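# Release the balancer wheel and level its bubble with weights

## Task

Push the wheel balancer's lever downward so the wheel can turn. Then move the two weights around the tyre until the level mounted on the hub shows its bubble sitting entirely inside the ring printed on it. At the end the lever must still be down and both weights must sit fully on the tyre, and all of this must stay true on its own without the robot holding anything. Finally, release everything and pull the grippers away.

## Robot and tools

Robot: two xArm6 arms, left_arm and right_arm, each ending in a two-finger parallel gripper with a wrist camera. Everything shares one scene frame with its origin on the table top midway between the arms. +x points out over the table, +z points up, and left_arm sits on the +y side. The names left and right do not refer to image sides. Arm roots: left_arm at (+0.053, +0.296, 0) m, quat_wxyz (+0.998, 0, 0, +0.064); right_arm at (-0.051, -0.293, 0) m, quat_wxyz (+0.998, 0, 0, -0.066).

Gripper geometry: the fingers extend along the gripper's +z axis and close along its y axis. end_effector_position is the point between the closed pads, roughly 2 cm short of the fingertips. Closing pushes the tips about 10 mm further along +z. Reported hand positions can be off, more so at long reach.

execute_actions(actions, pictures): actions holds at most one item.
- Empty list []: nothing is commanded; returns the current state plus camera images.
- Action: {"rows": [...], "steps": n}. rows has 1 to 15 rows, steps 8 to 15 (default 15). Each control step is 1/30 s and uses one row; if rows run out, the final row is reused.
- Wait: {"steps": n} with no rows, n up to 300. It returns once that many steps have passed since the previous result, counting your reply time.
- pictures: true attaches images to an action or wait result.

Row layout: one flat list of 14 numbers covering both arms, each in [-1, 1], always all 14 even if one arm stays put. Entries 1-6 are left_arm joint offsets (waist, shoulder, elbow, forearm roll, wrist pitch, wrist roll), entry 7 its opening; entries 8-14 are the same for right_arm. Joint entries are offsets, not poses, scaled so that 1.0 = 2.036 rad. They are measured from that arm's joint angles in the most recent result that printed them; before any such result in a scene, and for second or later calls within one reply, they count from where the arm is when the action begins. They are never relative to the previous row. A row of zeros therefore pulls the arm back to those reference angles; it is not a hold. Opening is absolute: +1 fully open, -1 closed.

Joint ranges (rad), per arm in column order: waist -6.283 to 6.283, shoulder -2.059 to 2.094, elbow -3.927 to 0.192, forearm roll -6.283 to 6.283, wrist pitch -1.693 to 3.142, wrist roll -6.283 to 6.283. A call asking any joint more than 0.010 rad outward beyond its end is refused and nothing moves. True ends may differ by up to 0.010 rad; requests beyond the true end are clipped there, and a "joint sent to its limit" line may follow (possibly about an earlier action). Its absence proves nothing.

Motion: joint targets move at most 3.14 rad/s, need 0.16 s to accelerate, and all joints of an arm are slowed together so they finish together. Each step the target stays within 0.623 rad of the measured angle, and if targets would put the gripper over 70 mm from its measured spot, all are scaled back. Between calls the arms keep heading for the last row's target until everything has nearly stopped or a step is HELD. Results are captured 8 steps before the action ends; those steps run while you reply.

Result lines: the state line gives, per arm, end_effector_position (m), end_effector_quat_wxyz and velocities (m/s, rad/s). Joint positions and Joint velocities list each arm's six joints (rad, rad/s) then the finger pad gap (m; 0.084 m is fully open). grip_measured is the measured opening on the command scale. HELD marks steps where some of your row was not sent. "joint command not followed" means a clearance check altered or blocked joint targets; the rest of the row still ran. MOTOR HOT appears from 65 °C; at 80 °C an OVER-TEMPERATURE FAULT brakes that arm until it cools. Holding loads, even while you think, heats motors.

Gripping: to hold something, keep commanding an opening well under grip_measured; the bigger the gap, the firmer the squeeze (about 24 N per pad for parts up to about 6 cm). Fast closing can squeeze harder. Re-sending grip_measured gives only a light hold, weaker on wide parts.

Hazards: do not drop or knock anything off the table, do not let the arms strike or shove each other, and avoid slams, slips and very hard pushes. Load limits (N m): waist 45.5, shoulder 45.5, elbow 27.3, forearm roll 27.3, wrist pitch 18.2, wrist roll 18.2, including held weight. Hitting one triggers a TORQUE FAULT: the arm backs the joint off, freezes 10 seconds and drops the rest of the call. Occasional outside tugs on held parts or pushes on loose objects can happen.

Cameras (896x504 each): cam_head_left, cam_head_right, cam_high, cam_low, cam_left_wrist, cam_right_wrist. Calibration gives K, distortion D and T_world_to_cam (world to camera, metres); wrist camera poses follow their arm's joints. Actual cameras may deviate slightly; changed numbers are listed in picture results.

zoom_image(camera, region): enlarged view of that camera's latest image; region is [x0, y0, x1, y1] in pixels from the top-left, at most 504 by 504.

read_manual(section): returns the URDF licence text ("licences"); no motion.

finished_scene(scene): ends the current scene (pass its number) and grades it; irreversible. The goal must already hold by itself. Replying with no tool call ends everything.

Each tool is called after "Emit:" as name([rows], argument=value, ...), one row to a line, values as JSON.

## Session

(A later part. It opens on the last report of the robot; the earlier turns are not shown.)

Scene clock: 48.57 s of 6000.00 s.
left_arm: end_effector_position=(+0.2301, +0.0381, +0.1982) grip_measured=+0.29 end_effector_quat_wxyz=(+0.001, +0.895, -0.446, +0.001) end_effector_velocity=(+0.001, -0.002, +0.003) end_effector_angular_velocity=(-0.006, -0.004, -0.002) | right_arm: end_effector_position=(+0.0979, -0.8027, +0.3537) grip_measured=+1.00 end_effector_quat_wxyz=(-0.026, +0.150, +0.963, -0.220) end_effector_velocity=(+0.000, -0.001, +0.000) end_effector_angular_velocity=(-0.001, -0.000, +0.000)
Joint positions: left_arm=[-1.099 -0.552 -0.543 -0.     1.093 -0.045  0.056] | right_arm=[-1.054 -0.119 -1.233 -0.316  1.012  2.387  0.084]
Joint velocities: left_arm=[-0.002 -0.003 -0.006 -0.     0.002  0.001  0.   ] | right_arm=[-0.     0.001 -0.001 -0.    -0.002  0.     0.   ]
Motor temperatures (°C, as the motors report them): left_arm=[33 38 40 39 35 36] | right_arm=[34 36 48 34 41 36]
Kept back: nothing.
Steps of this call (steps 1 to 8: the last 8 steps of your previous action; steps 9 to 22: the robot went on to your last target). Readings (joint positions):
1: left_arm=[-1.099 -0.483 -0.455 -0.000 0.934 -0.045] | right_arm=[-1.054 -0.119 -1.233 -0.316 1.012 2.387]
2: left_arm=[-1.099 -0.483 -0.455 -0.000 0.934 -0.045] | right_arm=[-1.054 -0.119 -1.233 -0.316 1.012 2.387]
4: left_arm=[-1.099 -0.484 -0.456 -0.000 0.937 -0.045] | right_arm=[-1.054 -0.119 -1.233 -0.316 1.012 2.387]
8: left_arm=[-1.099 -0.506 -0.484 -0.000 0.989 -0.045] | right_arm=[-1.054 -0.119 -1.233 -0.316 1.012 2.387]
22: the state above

Emit:
execute_actions([
  {"rows":[[-0.084,0.178,-0.153,0,-0.024,-0.899,0.35,0,0,0,0,0,0,1]],"steps":10},
])

Emit:
execute_actions([
  {"steps":55},
], pictures=true)

Scene clock: 49.30 s of 6000.00 s.
left_arm: end_effector_position=(+0.2303, +0.0373, +0.1987) grip_measured=+0.33 end_effector_quat_wxyz=(+0.001, +0.896, -0.445, +0.001) end_effector_velocity=(+0.002, -0.038, +0.007) end_effector_angular_velocity=(+0.004, +0.003, +0.214) | right_arm: end_effector_position=(+0.0979, -0.8027, +0.3537) grip_measured=+1.00 end_effector_quat_wxyz=(-0.026, +0.150, +0.963, -0.220) end_effector_velocity=(-0.001, +0.000, -0.001) end_effector_angular_velocity=(+0.002, +0.002, -0.000)
Joint positions: left_arm=[-1.1   -0.55  -0.546 -0.     1.093 -0.05   0.058] | right_arm=[-1.054 -0.119 -1.233 -0.316  1.012  2.387  0.084]
Joint velocities: left_arm=[-0.062  0.131 -0.112  0.001 -0.014 -0.277  0.018] | right_arm=[-0.001  0.001  0.002 -0.001 -0.     0.     0.   ]
Motor temperatures (°C, as the motors report them): left_arm=[33 38 40 39 35 36] | right_arm=[34 36 48 34 41 36]
Steps of this call (steps 1 to 15: the robot went on to your last target; steps 16 to 20: nothing new was sent; steps 21 to 22: the first 2 steps of this action). Readings (joint positions):
21: left_arm=[-1.099 -0.552 -0.544 -0.000 1.093 -0.045] | right_arm=[-1.054 -0.119 -1.233 -0.316 1.012 2.387]
22: the state above

Scene clock: 51.13 s of 6000.00 s.
left_arm: end_effector_position=(+0.2240, -0.0766, +0.2000) grip_measured=+0.34 end_effector_quat_wxyz=(+0.000, +0.933, +0.359, -0.000) end_effector_velocity=(-0.001, -0.000, -0.000) end_effector_angular_velocity=(+0.000, +0.000, -0.002) | right_arm: end_effector_position=(+0.0979, -0.8027, +0.3537) grip_measured=+1.00 end_effector_quat_wxyz=(-0.026, +0.150, +0.963, -0.220) end_effector_velocity=(+0.000, -0.000, +0.000) end_effector_angular_velocity=(-0.000, -0.002, +0.000)
Joint positions: left_arm=[-1.27  -0.19  -0.855 -0.     1.044 -1.875  0.059] | right_arm=[-1.054 -0.119 -1.233 -0.316  1.012  2.387  0.084]
Joint velocities: left_arm=[-0.002  0.     0.     0.    -0.     0.    -0.   ] | right_arm=[ 0.     0.    -0.     0.002 -0.001 -0.    -0.   ]
Motor temperatures (°C, as the motors report them): left_arm=[33 38 40 39 35 36] | right_arm=[34 36 48 34 41 36]
Kept back: nothing.
Steps of this call (steps 1 to 8: the last 8 steps of your previous action; steps 9 to 45: the robot went on to your last target; steps 46 to 55: nothing new was sent). Readings (joint positions):
1: left_arm=[-1.104 -0.542 -0.553 -0.000 1.092 -0.066] | right_arm=[-1.054 -0.119 -1.233 -0.316 1.012 2.387]
2: left_arm=[-1.112 -0.524 -0.568 -0.000 1.090 -0.098] | right_arm=[-1.054 -0.119 -1.233 -0.316 1.012 2.387]
4: left_arm=[-1.143 -0.457 -0.626 -0.000 1.080 -0.216] | right_arm=[-1.054 -0.119 -1.233 -0.316 1.012 2.387]
8: left_arm=[-1.213 -0.309 -0.753 -0.000 1.060 -0.543] | right_arm=[-1.054 -0.119 -1.233 -0.316 1.012 2.387]
55: the state above
All arms were judged still, so your last target was given up. Only a new action makes them travel on or press farther. Fingers that are still opening or closing keep moving.
camera_calibration (this result's frames):
cam_left_wrist: T_world_to_cam=[[0.666988, -0.745066, -0.00180921, -0.173023], [-0.745041, -0.666941, -0.0101767, 0.185014], [0.00637565, 0.00813565, -0.999947, 0.329164], [0, 0, 0, 1]] pos_world=[0.251149, -0.00819785, 0.330716]
cam_right_wrist: T_world_to_cam=[[0.290687, 0.851439, -0.436524, 0.843191], [0.948745, -0.315631, 0.0161424, -0.286038], [-0.124036, -0.418842, -0.899548, 0.127569], [0, 0, 0, 1]] pos_world=[0.0420961, -0.754777, 0.487445]

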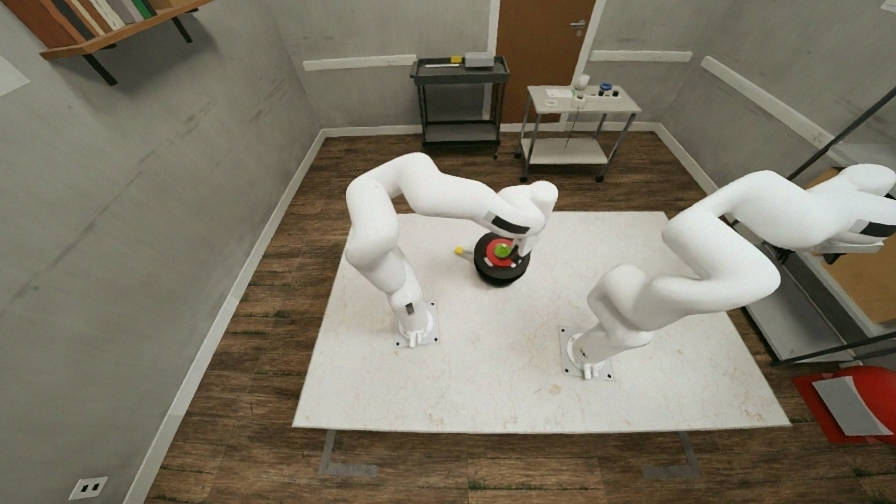

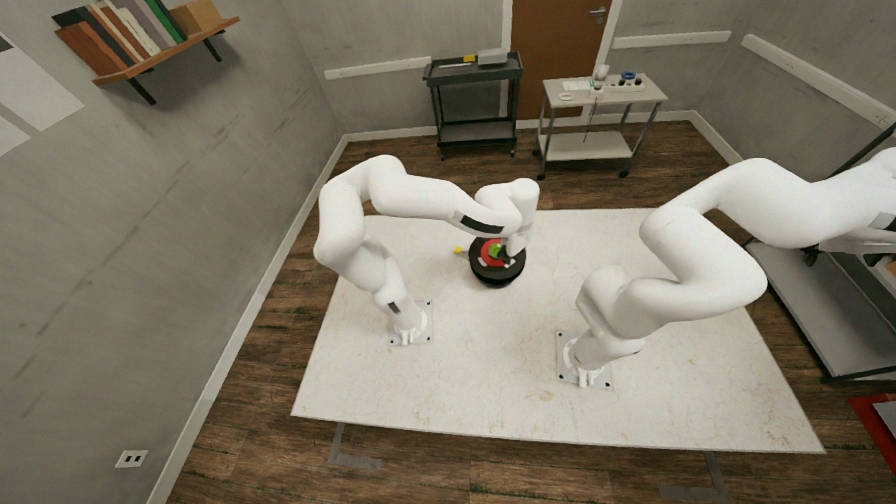

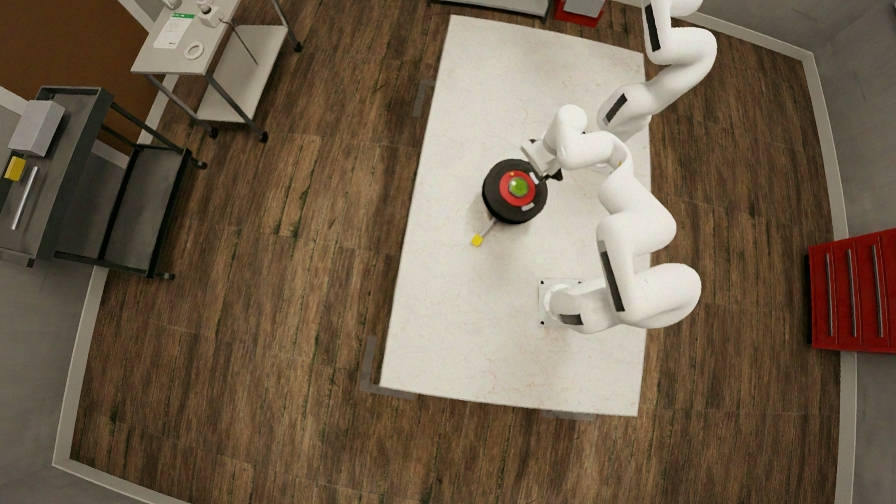

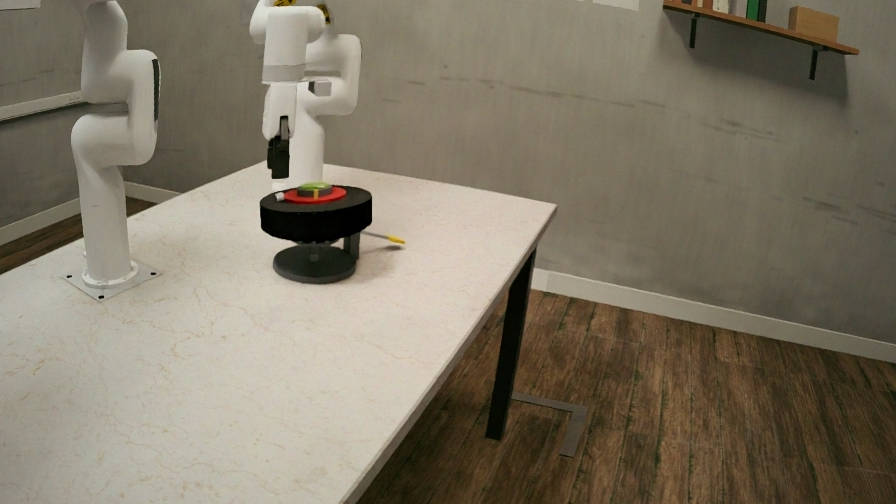

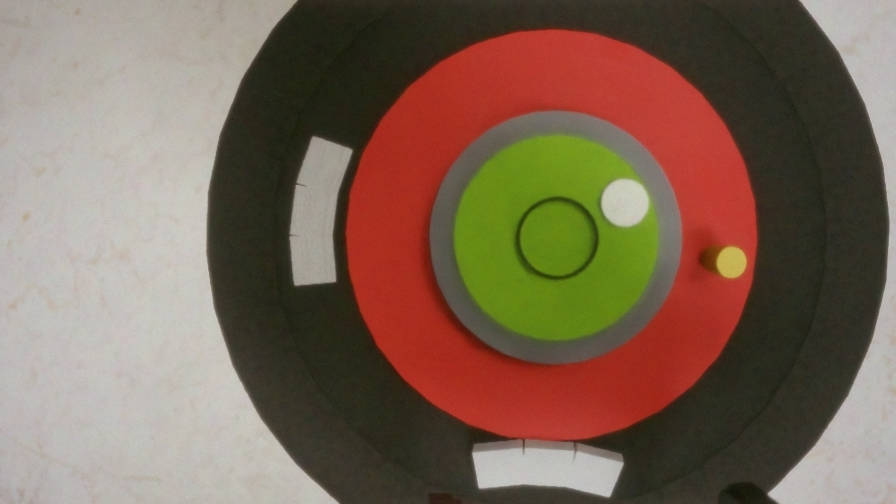

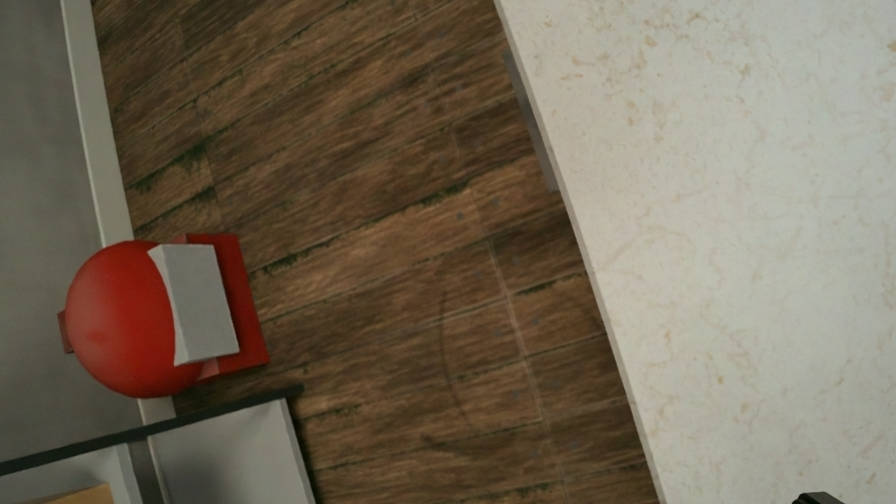

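Emit:
execute_actions([
  {"rows":[[-0.001,0.001,0.006,0,-0.007,0.015,0.35,0,0,0,0,0,0,1],[-0.002,0.003,0.012,0,-0.015,0.03,0.35,0,0,0,0,0,0,1],[-0.002,0.006,0.017,0,-0.023,0.041,0.35,0,0,0,0,0,0,1],[-0.002,0.009,0.022,0,-0.031,0.041,0.35,0,0,0,0,0,0,1],[-0.002,0.012,0.026,0,-0.038,0.041,0.35,0,0,0,0,0,0,1],[-0.002,0.015,0.030,0,-0.045,0.041,0.35,0,0,0,0,0,0,1],[-0.002,0.018,0.033,0,-0.051,0.041,0.35,0,0,0,0,0,0,1],[-0.002,0.020,0.036,0,-0.056,0.041,0.35,0,0,0,0,0,0,1],[-0.002,0.022,0.038,0,-0.060,0.041,0.35,0,0,0,0,0,0,1],[-0.002,0.023,0.040,0,-0.063,0.041,0.35,0,0,0,0,0,0,1],[-0.002,0.024,0.042,0,-0.066,0.041,0.35,0,0,0,0,0,0,1],[-0.002,0.025,0.044,0,-0.069,0.041,0.35,0,0,0,0,0,0,1],[-0.002,0.027,0.045,0,-0.072,0.041,0.35,0,0,0,0,0,0,1],[-0.002,0.028,0.0465,0,-0.0745,0.041,0.35,0,0,0,0,0,0,1],[-0.002,0.0287,0.0478,0,-0.0765,0.041,0.35,0,0,0,0,0,0,1]]},
])

Emit:
execute_actions([
  {"steps":20},
])

Emit:
execute_actions([
  {"rows":[[0,0,0,0,0,0,0.28,0,0,0,0,0,0,1],[0,0,0,0,0,0,0.2,0,0,0,0,0,0,1],[0,0,0,0,0,0,0.13,0,0,0,0,0,0,1],[0,0,0,0,0,0,0.07,0,0,0,0,0,0,1],[0,0,0,0,0,0,0.02,0,0,0,0,0,0,1],[0,0,0,0,0,0,-0.03,0,0,0,0,0,0,1],[0,0,0,0,0,0,-0.08,0,0,0,0,0,0,1],[0,0,0,0,0,0,-0.13,0,0,0,0,0,0,1],[0,0,0,0,0,0,-0.18,0,0,0,0,0,0,1],[0,0,0,0,0,0,-0.24,0,0,0,0,0,0,1],[0,0,0,0,0,0,-0.3,0,0,0,0,0,0,1],[0,0,0,0,0,0,-0.35,0,0,0,0,0,0,1],[0,0,0,0,0,0,-0.4,0,0,0,0,0,0,1]]},
])

Emit:
execute_actions([
  {"rows":[[0,-0.0006,-0.0008,0,0.0014,0,-0.4,0,0,0,0,0,0,1],[0,-0.0012,-0.0016,0,0.0028,0,-0.4,0,0,0,0,0,0,1],[0,-0.0018,-0.0024,0,0.0042,0,-0.4,0,0,0,0,0,0,1],[0,-0.0024,-0.0032,0,0.0056,0,-0.4,0,0,0,0,0,0,1],[0,-0.003,-0.004,0,0.007,0,-0.4,0,0,0,0,0,0,1],[0,-0.004,-0.005,0,0.009,0,-0.4,0,0,0,0,0,0,1],[0,-0.005,-0.006,0,0.011,0,-0.4,0,0,0,0,0,0,1],[0,-0.006,-0.007,0,0.013,0,-0.4,0,0,0,0,0,0,1],[0,-0.007,-0.0085,0,0.0155,0,-0.4,0,0,0,0,0,0,1],[0,-0.008,-0.010,0,0.018,0,-0.4,0,0,0,0,0,0,1],[0,-0.009,-0.011,0,0.020,0,-0.4,0,0,0,0,0,0,1],[0,-0.010,-0.012,0,0.022,0,-0.4,0,0,0,0,0,0,1],[0,-0.011,-0.0135,0,0.0245,0,-0.4,0,0,0,0,0,0,1],[0,-0.012,-0.015,0,0.027,0,-0.4,0,0,0,0,0,0,1]]},
])

Emit:
execute_actions([
  {"steps":100},
], pictures=true)

Scene clock: 53.50 s of 6000.00 s.
left_arm: end_effector_position=(+0.2220, -0.0758, +0.1816) grip_measured=+0.34 end_effector_quat_wxyz=(+0.001, +0.946, +0.324, -0.000) end_effector_velocity=(-0.011, +0.019, -0.163) end_effector_angular_velocity=(+0.055, +0.024, -0.214) | right_arm: end_effector_position=(+0.0979, -0.8027, +0.3537) grip_measured=+1.00 end_effector_quat_wxyz=(-0.026, +0.150, +0.963, -0.220) end_effector_velocity=(+0.000, +0.000, -0.001) end_effector_angular_velocity=(+0.002, +0.000, +0.000)
Joint positions: left_arm=[-1.273 -0.173 -0.816 -0.     0.988 -1.806  0.059] | right_arm=[-1.054 -0.119 -1.233 -0.316  1.012  2.387  0.084]
Joint velocities: left_arm=[-0.007  0.183  0.298  0.    -0.421  0.207 -0.   ] | right_arm=[ 0.001  0.001  0.001  0.     0.     0.    -0.   ]
Motor temperatures (°C, as the motors report them): left_arm=[33 38 41 39 35 36] | right_arm=[34 36 49 34 41 36]
Steps of this call (steps 1 to 64: nothing new was sent; steps 65 to 71: the first 7 steps of this action). Readings (joint positions):
65: left_arm=[-1.270 -0.190 -0.855 -0.000 1.044 -1.875] | right_arm=[-1.054 -0.119 -1.233 -0.316 1.012 2.387]
66: left_arm=[-1.270 -0.190 -0.854 -0.000 1.042 -1.871] | right_arm=[-1.054 -0.119 -1.233 -0.316 1.012 2.387]
68: left_arm=[-1.271 -0.187 -0.844 -0.000 1.028 -1.844] | right_arm=[-1.054 -0.119 -1.233 -0.316 1.012 2.387]
71: the state above

Scene clock: 54.17 s of 6000.00 s.
left_arm: end_effector_position=(+0.2211, -0.0743, +0.1492) grip_measured=+0.34 end_effector_quat_wxyz=(+0.001, +0.948, +0.318, -0.000) end_effector_velocity=(-0.000, +0.000, -0.001) end_effector_angular_velocity=(+0.001, +0.000, +0.000) | right_arm: end_effector_position=(+0.0979, -0.8027, +0.3537) grip_measured=+1.00 end_effector_quat_wxyz=(-0.026, +0.150, +0.963, -0.220) end_effector_velocity=(-0.000, +0.000, -0.000) end_effector_angular_velocity=(+0.001, +0.001, -0.000)
Joint positions: left_arm=[-1.274 -0.132 -0.758 -0.     0.888 -1.792  0.059] | right_arm=[-1.054 -0.119 -1.233 -0.316  1.012  2.387  0.084]
Joint velocities: left_arm=[ 0.     0.001  0.002 -0.    -0.002  0.    -0.   ] | right_arm=[-0.     0.     0.    -0.001  0.001  0.     0.   ]
Motor temperatures (°C, as the motors report them): left_arm=[33 38 41 39 35 36] | right_arm=[34 36 49 34 41 36]
Kept back: nothing.
Steps of this call (steps 1 to 8: the last 8 steps of your previous action; steps 9 to 20: the robot went on to your last target). Readings (joint positions):
1: left_arm=[-1.274 -0.167 -0.806 -0.000 0.974 -1.800] | right_arm=[-1.054 -0.119 -1.233 -0.316 1.012 2.387]
2: left_arm=[-1.274 -0.161 -0.798 -0.000 0.961 -1.797] | right_arm=[-1.054 -0.119 -1.233 -0.316 1.012 2.387]
4: left_arm=[-1.274 -0.151 -0.784 -0.000 0.938 -1.794] | right_arm=[-1.054 -0.119 -1.233 -0.316 1.012 2.387]
8: left_arm=[-1.274 -0.139 -0.768 -0.000 0.907 -1.792] | right_arm=[-1.054 -0.119 -1.233 -0.316 1.012 2.387]
20: the state above

Scene clock: 54.40 s of 6000.00 s.
left_arm: end_effector_position=(+0.2212, -0.0751, +0.1503) grip_measured=-0.02 end_effector_quat_wxyz=(+0.002, +0.948, +0.318, -0.000) end_effector_velocity=(+0.001, -0.002, +0.003) end_effector_angular_velocity=(-0.006, -0.004, -0.001) | right_arm: end_effector_position=(+0.0979, -0.8027, +0.3537) grip_measured=+1.00 end_effector_quat_wxyz=(-0.026, +0.150, +0.963, -0.220) end_effector_velocity=(-0.000, +0.000, -0.001) end_effector_angular_velocity=(+0.002, +0.001, -0.001)
Joint positions: left_arm=[-1.274 -0.133 -0.76  -0.001  0.888 -1.792  0.043] | right_arm=[-1.054 -0.119 -1.233 -0.316  1.012  2.387  0.084]
Joint velocities: left_arm=[-0.    -0.003 -0.005  0.001  0.     0.    -0.066] | right_arm=[-0.    -0.     0.001  0.     0.001 -0.    -0.   ]
Motor temperatures (°C, as the motors report them): left_arm=[33 38 41 39 35 36] | right_arm=[34 36 49 34 41 36]
Steps of this call (steps 1 to 7: the first 7 steps of this action). Readings (joint positions):
1: left_arm=[-1.274 -0.132 -0.758 -0.000 0.888 -1.792] | right_arm=[-1.054 -0.119 -1.233 -0.316 1.012 2.387]
2: left_arm=[-1.274 -0.132 -0.758 -0.000 0.888 -1.792] | right_arm=[-1.054 -0.119 -1.233 -0.316 1.012 2.387]
4: left_arm=[-1.274 -0.132 -0.759 -0.000 0.888 -1.792] | right_arm=[-1.054 -0.119 -1.233 -0.316 1.012 2.387]
7: the state above

Scene clock: 54.90 s of 6000.00 s.
left_arm: end_effector_position=(+0.2211, -0.0739, +0.1519) grip_measured=-0.09 end_effector_quat_wxyz=(-0.001, +0.948, +0.318, -0.000) end_effector_velocity=(-0.002, +0.010, +0.018) end_effector_angular_velocity=(+0.034, +0.013, +0.003) | right_arm: end_effector_position=(+0.0979, -0.8027, +0.3537) grip_measured=+1.00 end_effector_quat_wxyz=(-0.026, +0.150, +0.963, -0.220) end_effector_velocity=(+0.000, -0.000, +0.000) end_effector_angular_velocity=(-0.000, -0.004, -0.001)
Joint positions: left_arm=[-1.274 -0.136 -0.763 -0.     0.9   -1.792  0.04 ] | right_arm=[-1.054 -0.119 -1.233 -0.316  1.012  2.387  0.084]
Joint velocities: left_arm=[ 0.005 -0.034 -0.03   0.003  0.1    0.    -0.   ] | right_arm=[-0.     0.    -0.     0.003 -0.001  0.     0.   ]
Motor temperatures (°C, as the motors report them): left_arm=[33 38 40 39 35 36] | right_arm=[34 36 49 34 41 36]
Steps of this call (steps 1 to 8: the last 8 steps of your previous action; steps 9 to 15: the first 7 steps of this action, its rows measured from where the robot was after step 8). Readings (joint positions):
8: left_arm=[-1.274 -0.133 -0.760 -0.001 0.888 -1.792] | right_arm=[-1.054 -0.119 -1.233 -0.316 1.012 2.387]
9: left_arm=[-1.274 -0.132 -0.760 -0.001 0.888 -1.792] | right_arm=[-1.054 -0.119 -1.233 -0.316 1.012 2.387]
10: left_arm=[-1.274 -0.133 -0.760 -0.001 0.889 -1.792] | right_arm=[-1.054 -0.119 -1.233 -0.316 1.012 2.387]
12: left_arm=[-1.274 -0.134 -0.761 -0.000 0.892 -1.792] | right_arm=[-1.054 -0.119 -1.233 -0.316 1.012 2.387]
15: the state above

Scene clock: 58.23 s of 6000.00 s.
left_arm: end_effector_position=(+0.2217, -0.0760, +0.1680) grip_measured=-0.09 end_effector_quat_wxyz=(+0.002, +0.948, +0.318, -0.000) end_effector_velocity=(-0.000, +0.000, -0.001) end_effector_angular_velocity=(+0.002, +0.001, -0.001) | right_arm: end_effector_position=(+0.0979, -0.8027, +0.3537) grip_measured=+1.00 end_effector_quat_wxyz=(-0.026, +0.150, +0.963, -0.220) end_effector_velocity=(-0.000, +0.001, -0.001) end_effector_angular_velocity=(+0.003, +0.001, -0.000)
Joint positions: left_arm=[-1.274 -0.157 -0.79  -0.001  0.943 -1.792  0.04 ] | right_arm=[-1.054 -0.119 -1.233 -0.316  1.012  2.387  0.084]
Joint velocities: left_arm=[-0.     0.002 -0.    -0.     0.     0.001 -0.   ] | right_arm=[-0.    -0.     0.002  0.001  0.002 -0.    -0.   ]
Motor temperatures (°C, as the motors report them): left_arm=[33 38 40 39 35 36] | right_arm=[34 36 49 34 41 36]
Kept back: nothing.
Steps of this call (steps 1 to 8: the last 8 steps of your previous action; steps 9 to 30: the robot went on to your last target; steps 31 to 90: nothing new was sent; then 0.33 s passed at rest). Readings (joint positions):
1: left_arm=[-1.273 -0.137 -0.764 0.000 0.903 -1.792] | right_arm=[-1.054 -0.119 -1.233 -0.316 1.012 2.387]
2: left_arm=[-1.273 -0.139 -0.766 -0.000 0.907 -1.792] | right_arm=[-1.054 -0.119 -1.233 -0.316 1.012 2.387]
4: left_arm=[-1.274 -0.143 -0.772 -0.000 0.915 -1.792] | right_arm=[-1.054 -0.119 -1.233 -0.316 1.012 2.387]
8: left_arm=[-1.274 -0.152 -0.783 -0.000 0.932 -1.792] | right_arm=[-1.054 -0.119 -1.233 -0.316 1.012 2.387]
90: the state above
All arms were judged still, so your last target was given up. Only a new action makes them travel on or press farther. Fingers that are still opening or closing keep moving.
camera_calibration (this result's frames):
cam_left_wrist: T_world_to_cam=[[0.599201, -0.800597, 0.00162823, -0.160917], [-0.800555, -0.599188, -0.00930009, 0.200695], [0.00842125, 0.00426913, -0.999955, 0.296452], [0, 0, 0, 1]] pos_world=[0.254592, -0.0098412, 0.298567]
cam_right_wrist: T_world_to_cam=[[0.290686, 0.851439, -0.436524, 0.843191], [0.948745, -0.315631, 0.0161425, -0.286038], [-0.124036, -0.418842, -0.899548, 0.127569], [0, 0, 0, 1]] pos_world=[0.0420961, -0.754777, 0.487445]

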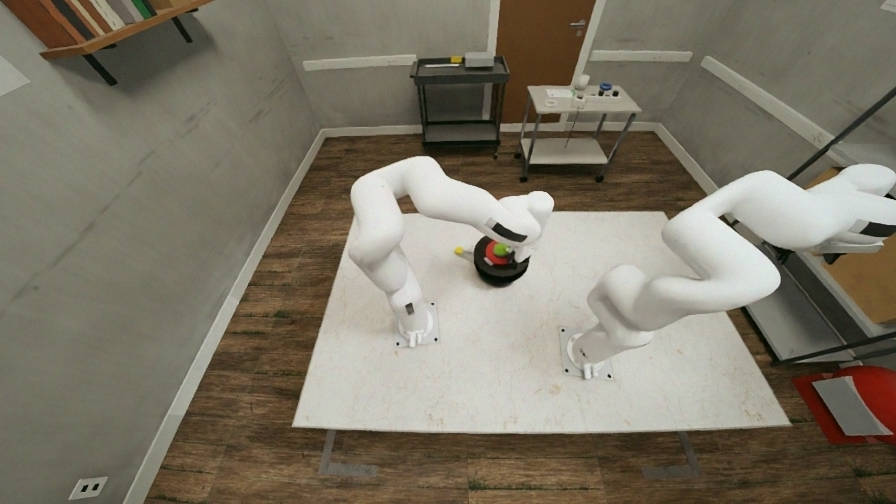

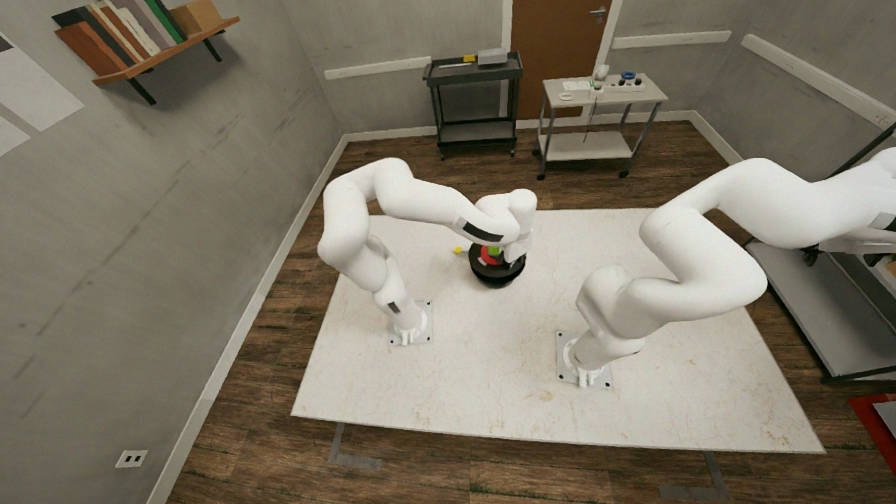

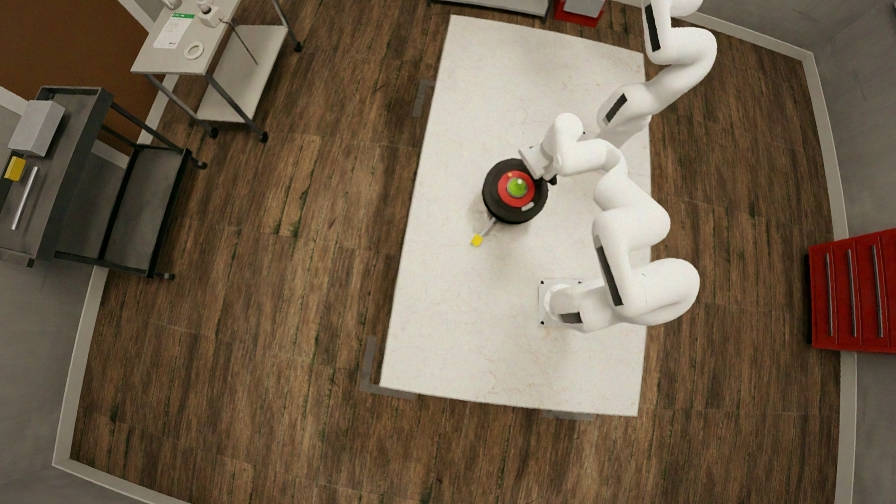

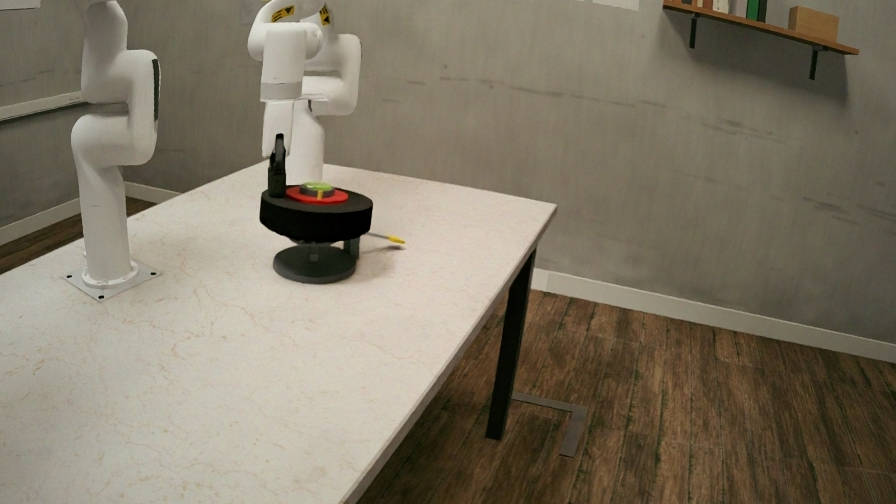

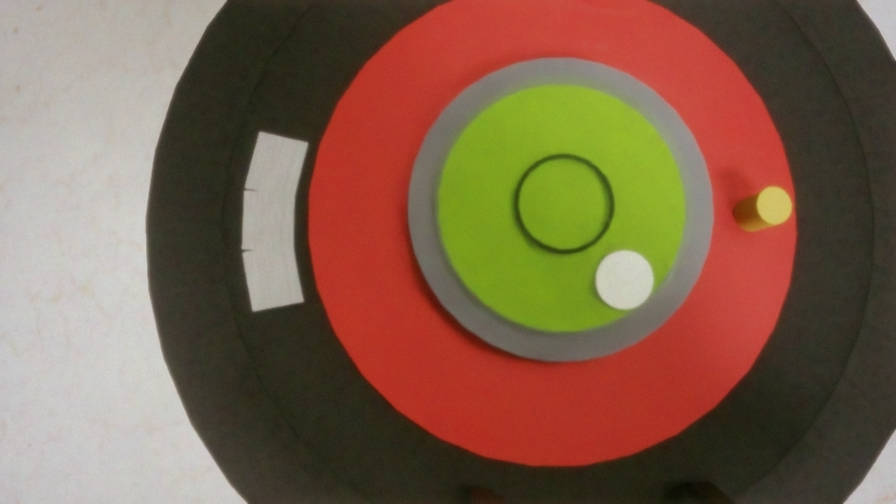

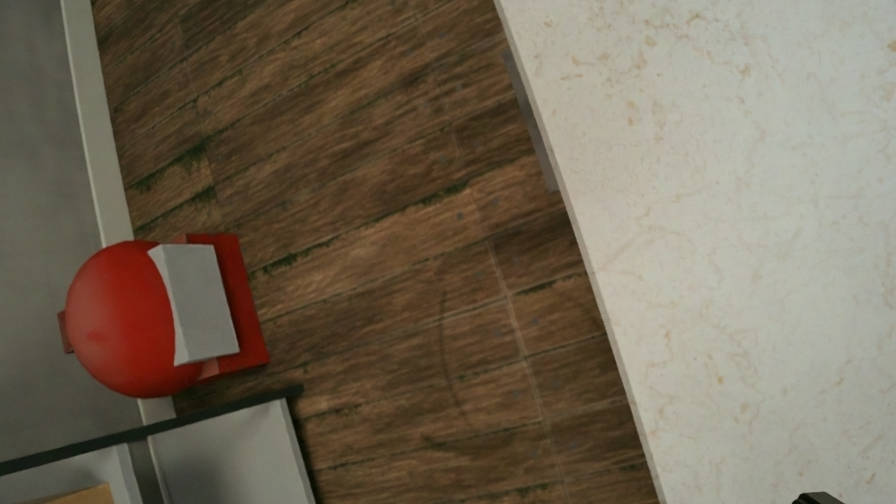

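Emit:
execute_actions([
  {"rows":[[0.003,0.006,-0.0065,0,0.001,-0.032,-0.4,0,0,0,0,0,0,1],[0.006,0.012,-0.013,0,0.0015,-0.064,-0.4,0,0,0,0,0,0,1],[0.009,0.018,-0.020,0,0.002,-0.097,-0.4,0,0,0,0,0,0,1],[0.012,0.024,-0.026,0,0.003,-0.129,-0.4,0,0,0,0,0,0,1],[0.015,0.030,-0.033,0,0.004,-0.161,-0.4,0,0,0,0,0,0,1],[0.018,0.036,-0.039,0,0.0045,-0.193,-0.4,0,0,0,0,0,0,1],[0.021,0.042,-0.046,0,0.005,-0.225,-0.4,0,0,0,0,0,0,1],[0.024,0.048,-0.052,0,0.006,-0.258,-0.4,0,0,0,0,0,0,1],[0.027,0.054,-0.059,0,0.007,-0.290,-0.4,0,0,0,0,0,0,1],[0.0297,0.0602,-0.0655,0,0.0074,-0.322,-0.4,0,0,0,0,0,0,1]],"steps":12},
])

Emit:
execute_actions([
  {"steps":20},
], pictures=true)

Scene clock: 59.37 s of 6000.00 s.
left_arm: end_effector_position=(+0.2243, -0.0775, +0.1682) grip_measured=-0.09 end_effector_quat_wxyz=(+0.002, +0.939, +0.343, -0.000) end_effector_velocity=(+0.061, -0.037, +0.004) end_effector_angular_velocity=(+0.000, +0.004, +1.137) | right_arm: end_effector_position=(+0.0979, -0.8027, +0.3537) grip_measured=+1.00 end_effector_quat_wxyz=(-0.026, +0.150, +0.963, -0.220) end_effector_velocity=(+0.000, -0.000, +0.001) end_effector_angular_velocity=(-0.002, -0.001, -0.000)
Joint positions: left_arm=[-1.27  -0.148 -0.8   -0.001  0.944 -1.842  0.04 ] | right_arm=[-1.054 -0.119 -1.233 -0.316  1.012  2.387  0.084]
Joint velocities: left_arm=[ 0.097  0.194 -0.214  0.     0.022 -1.04   0.   ] | right_arm=[-0.    -0.001 -0.001  0.    -0.002  0.     0.   ]
Motor temperatures (°C, as the motors report them): left_arm=[33 38 40 39 35 36] | right_arm=[34 36 49 34 41 36]
Steps of this call (steps 1 to 30: nothing new was sent; steps 31 to 34: the first 4 steps of this action). Readings (joint positions):
31: left_arm=[-1.274 -0.157 -0.790 -0.001 0.943 -1.792] | right_arm=[-1.054 -0.119 -1.233 -0.316 1.012 2.387]
32: left_arm=[-1.274 -0.156 -0.791 -0.001 0.943 -1.797] | right_arm=[-1.054 -0.119 -1.233 -0.316 1.012 2.387]
34: the state above

Scene clock: 60.03 s of 6000.00 s.
left_arm: end_effector_position=(+0.2604, -0.0967, +0.1681) grip_measured=-0.09 end_effector_quat_wxyz=(-0.000, +0.777, +0.629, -0.000) end_effector_velocity=(+0.000, -0.000, -0.000) end_effector_angular_velocity=(+0.000, +0.000, +0.010) | right_arm: end_effector_position=(+0.0979, -0.8027, +0.3537) grip_measured=+1.00 end_effector_quat_wxyz=(-0.026, +0.150, +0.963, -0.220) end_effector_velocity=(+0.000, -0.000, -0.000) end_effector_angular_velocity=(-0.001, +0.001, +0.001)
Joint positions: left_arm=[-1.214 -0.035 -0.923 -0.001  0.958 -2.446  0.04 ] | right_arm=[-1.054 -0.119 -1.233 -0.316  1.012  2.387  0.084]
Joint velocities: left_arm=[ 0.     0.002 -0.002  0.     0.    -0.009 -0.   ] | right_arm=[ 0.001  0.     0.001 -0.002 -0.002  0.     0.   ]
Motor temperatures (°C, as the motors report them): left_arm=[33 38 41 39 35 36] | right_arm=[34 36 49 34 41 36]
Kept back: nothing.
Steps of this call (steps 1 to 8: the last 8 steps of your previous action; steps 9 to 20: the robot went on to your last target). Readings (joint positions):
1: left_arm=[-1.266 -0.141 -0.808 -0.001 0.945 -1.882] | right_arm=[-1.054 -0.119 -1.233 -0.316 1.012 2.387]
2: left_arm=[-1.262 -0.132 -0.818 -0.001 0.946 -1.928] | right_arm=[-1.054 -0.119 -1.233 -0.316 1.012 2.387]
4: left_arm=[-1.251 -0.111 -0.840 -0.001 0.949 -2.037] | right_arm=[-1.054 -0.119 -1.233 -0.316 1.012 2.387]
8: left_arm=[-1.229 -0.066 -0.889 -0.001 0.954 -2.279] | right_arm=[-1.054 -0.119 -1.233 -0.316 1.012 2.387]
20: the state above
camera_calibration (this result's frames):
cam_left_wrist: T_world_to_cam=[[0.977291, -0.211884, -0.00268614, -0.241484], [-0.2119, -0.977236, -0.0104156, 0.0296183], [-0.000418107, 0.0107482, -0.999942, 0.299168], [0, 0, 0, 1]] pos_world=[0.242401, -0.025438, 0.29881]
cam_right_wrist: T_world_to_cam=[[0.290686, 0.851439, -0.436524, 0.843191], [0.948745, -0.315631, 0.0161423, -0.286038], [-0.124036, -0.418842, -0.899548, 0.127569], [0, 0, 0, 1]] pos_world=[0.0420961, -0.754777, 0.487445]

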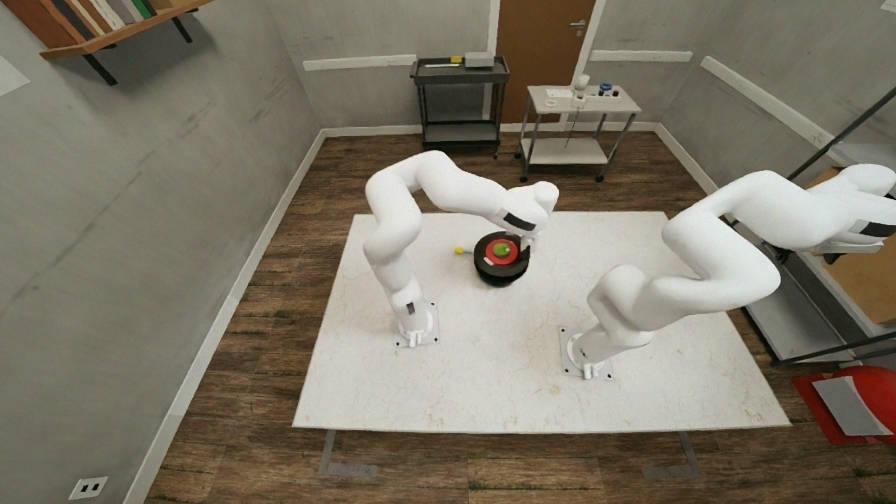

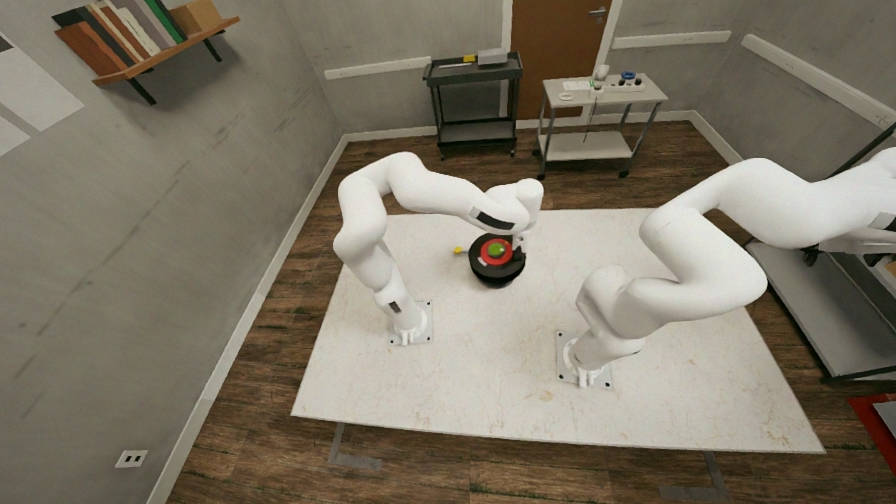

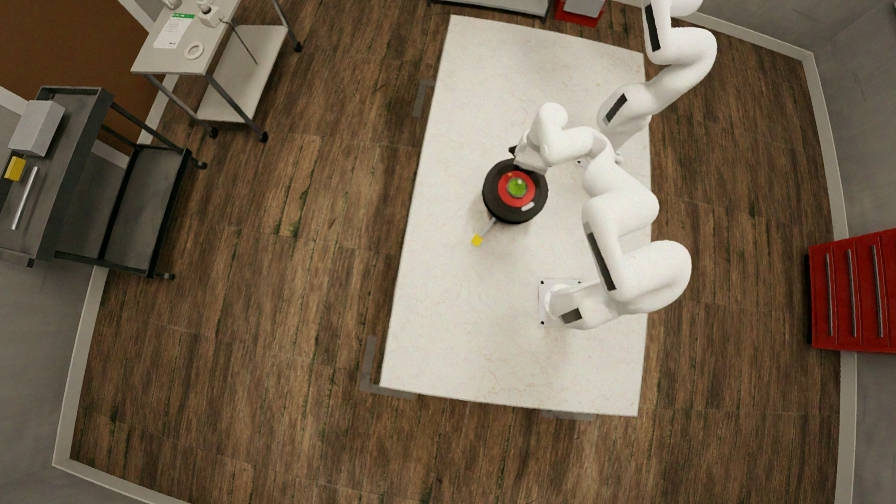

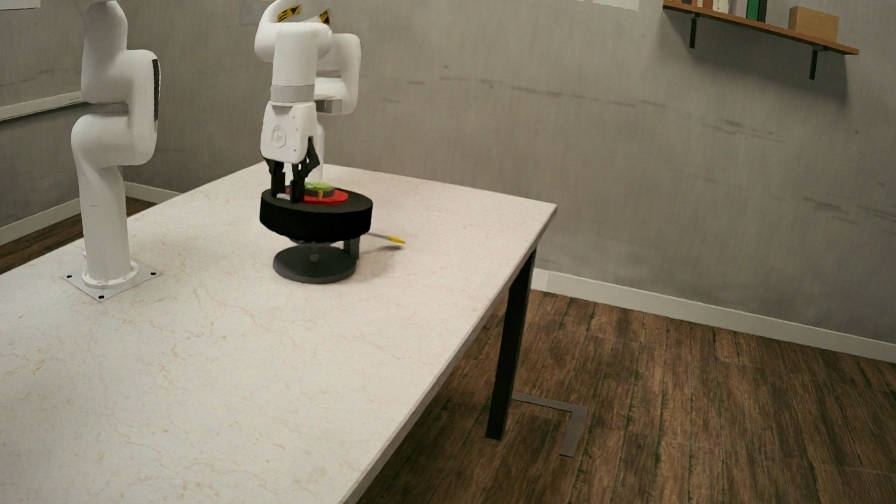

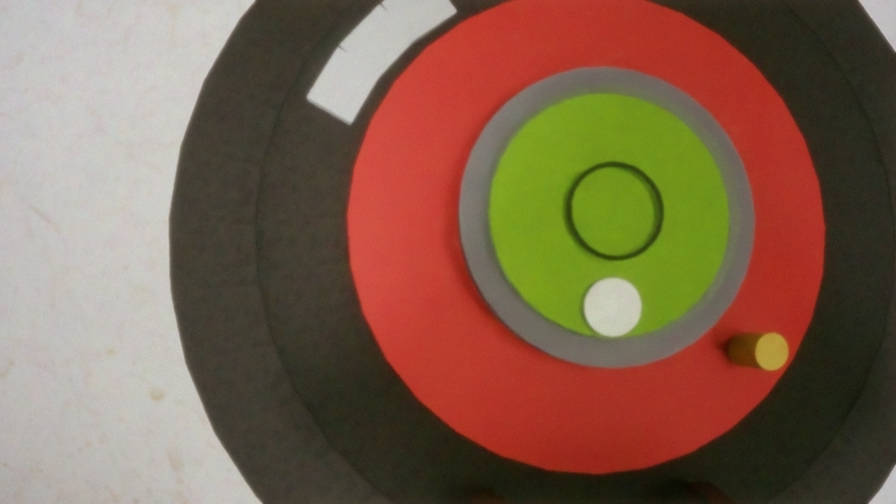

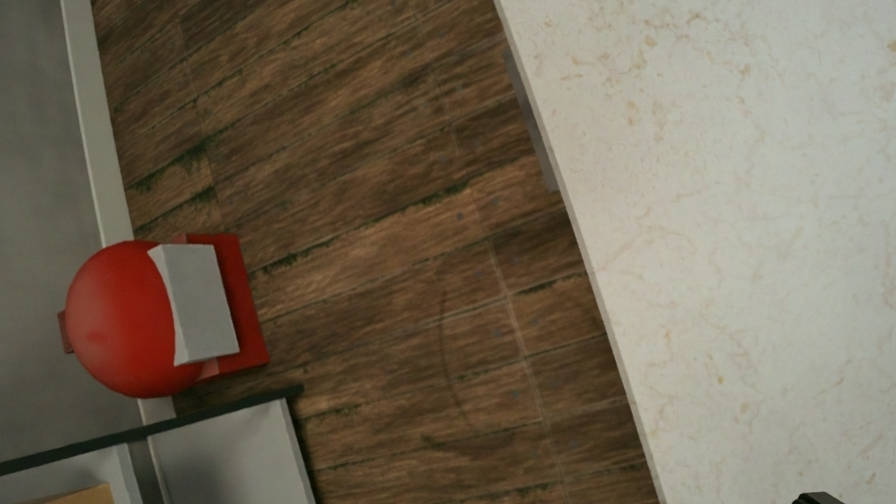

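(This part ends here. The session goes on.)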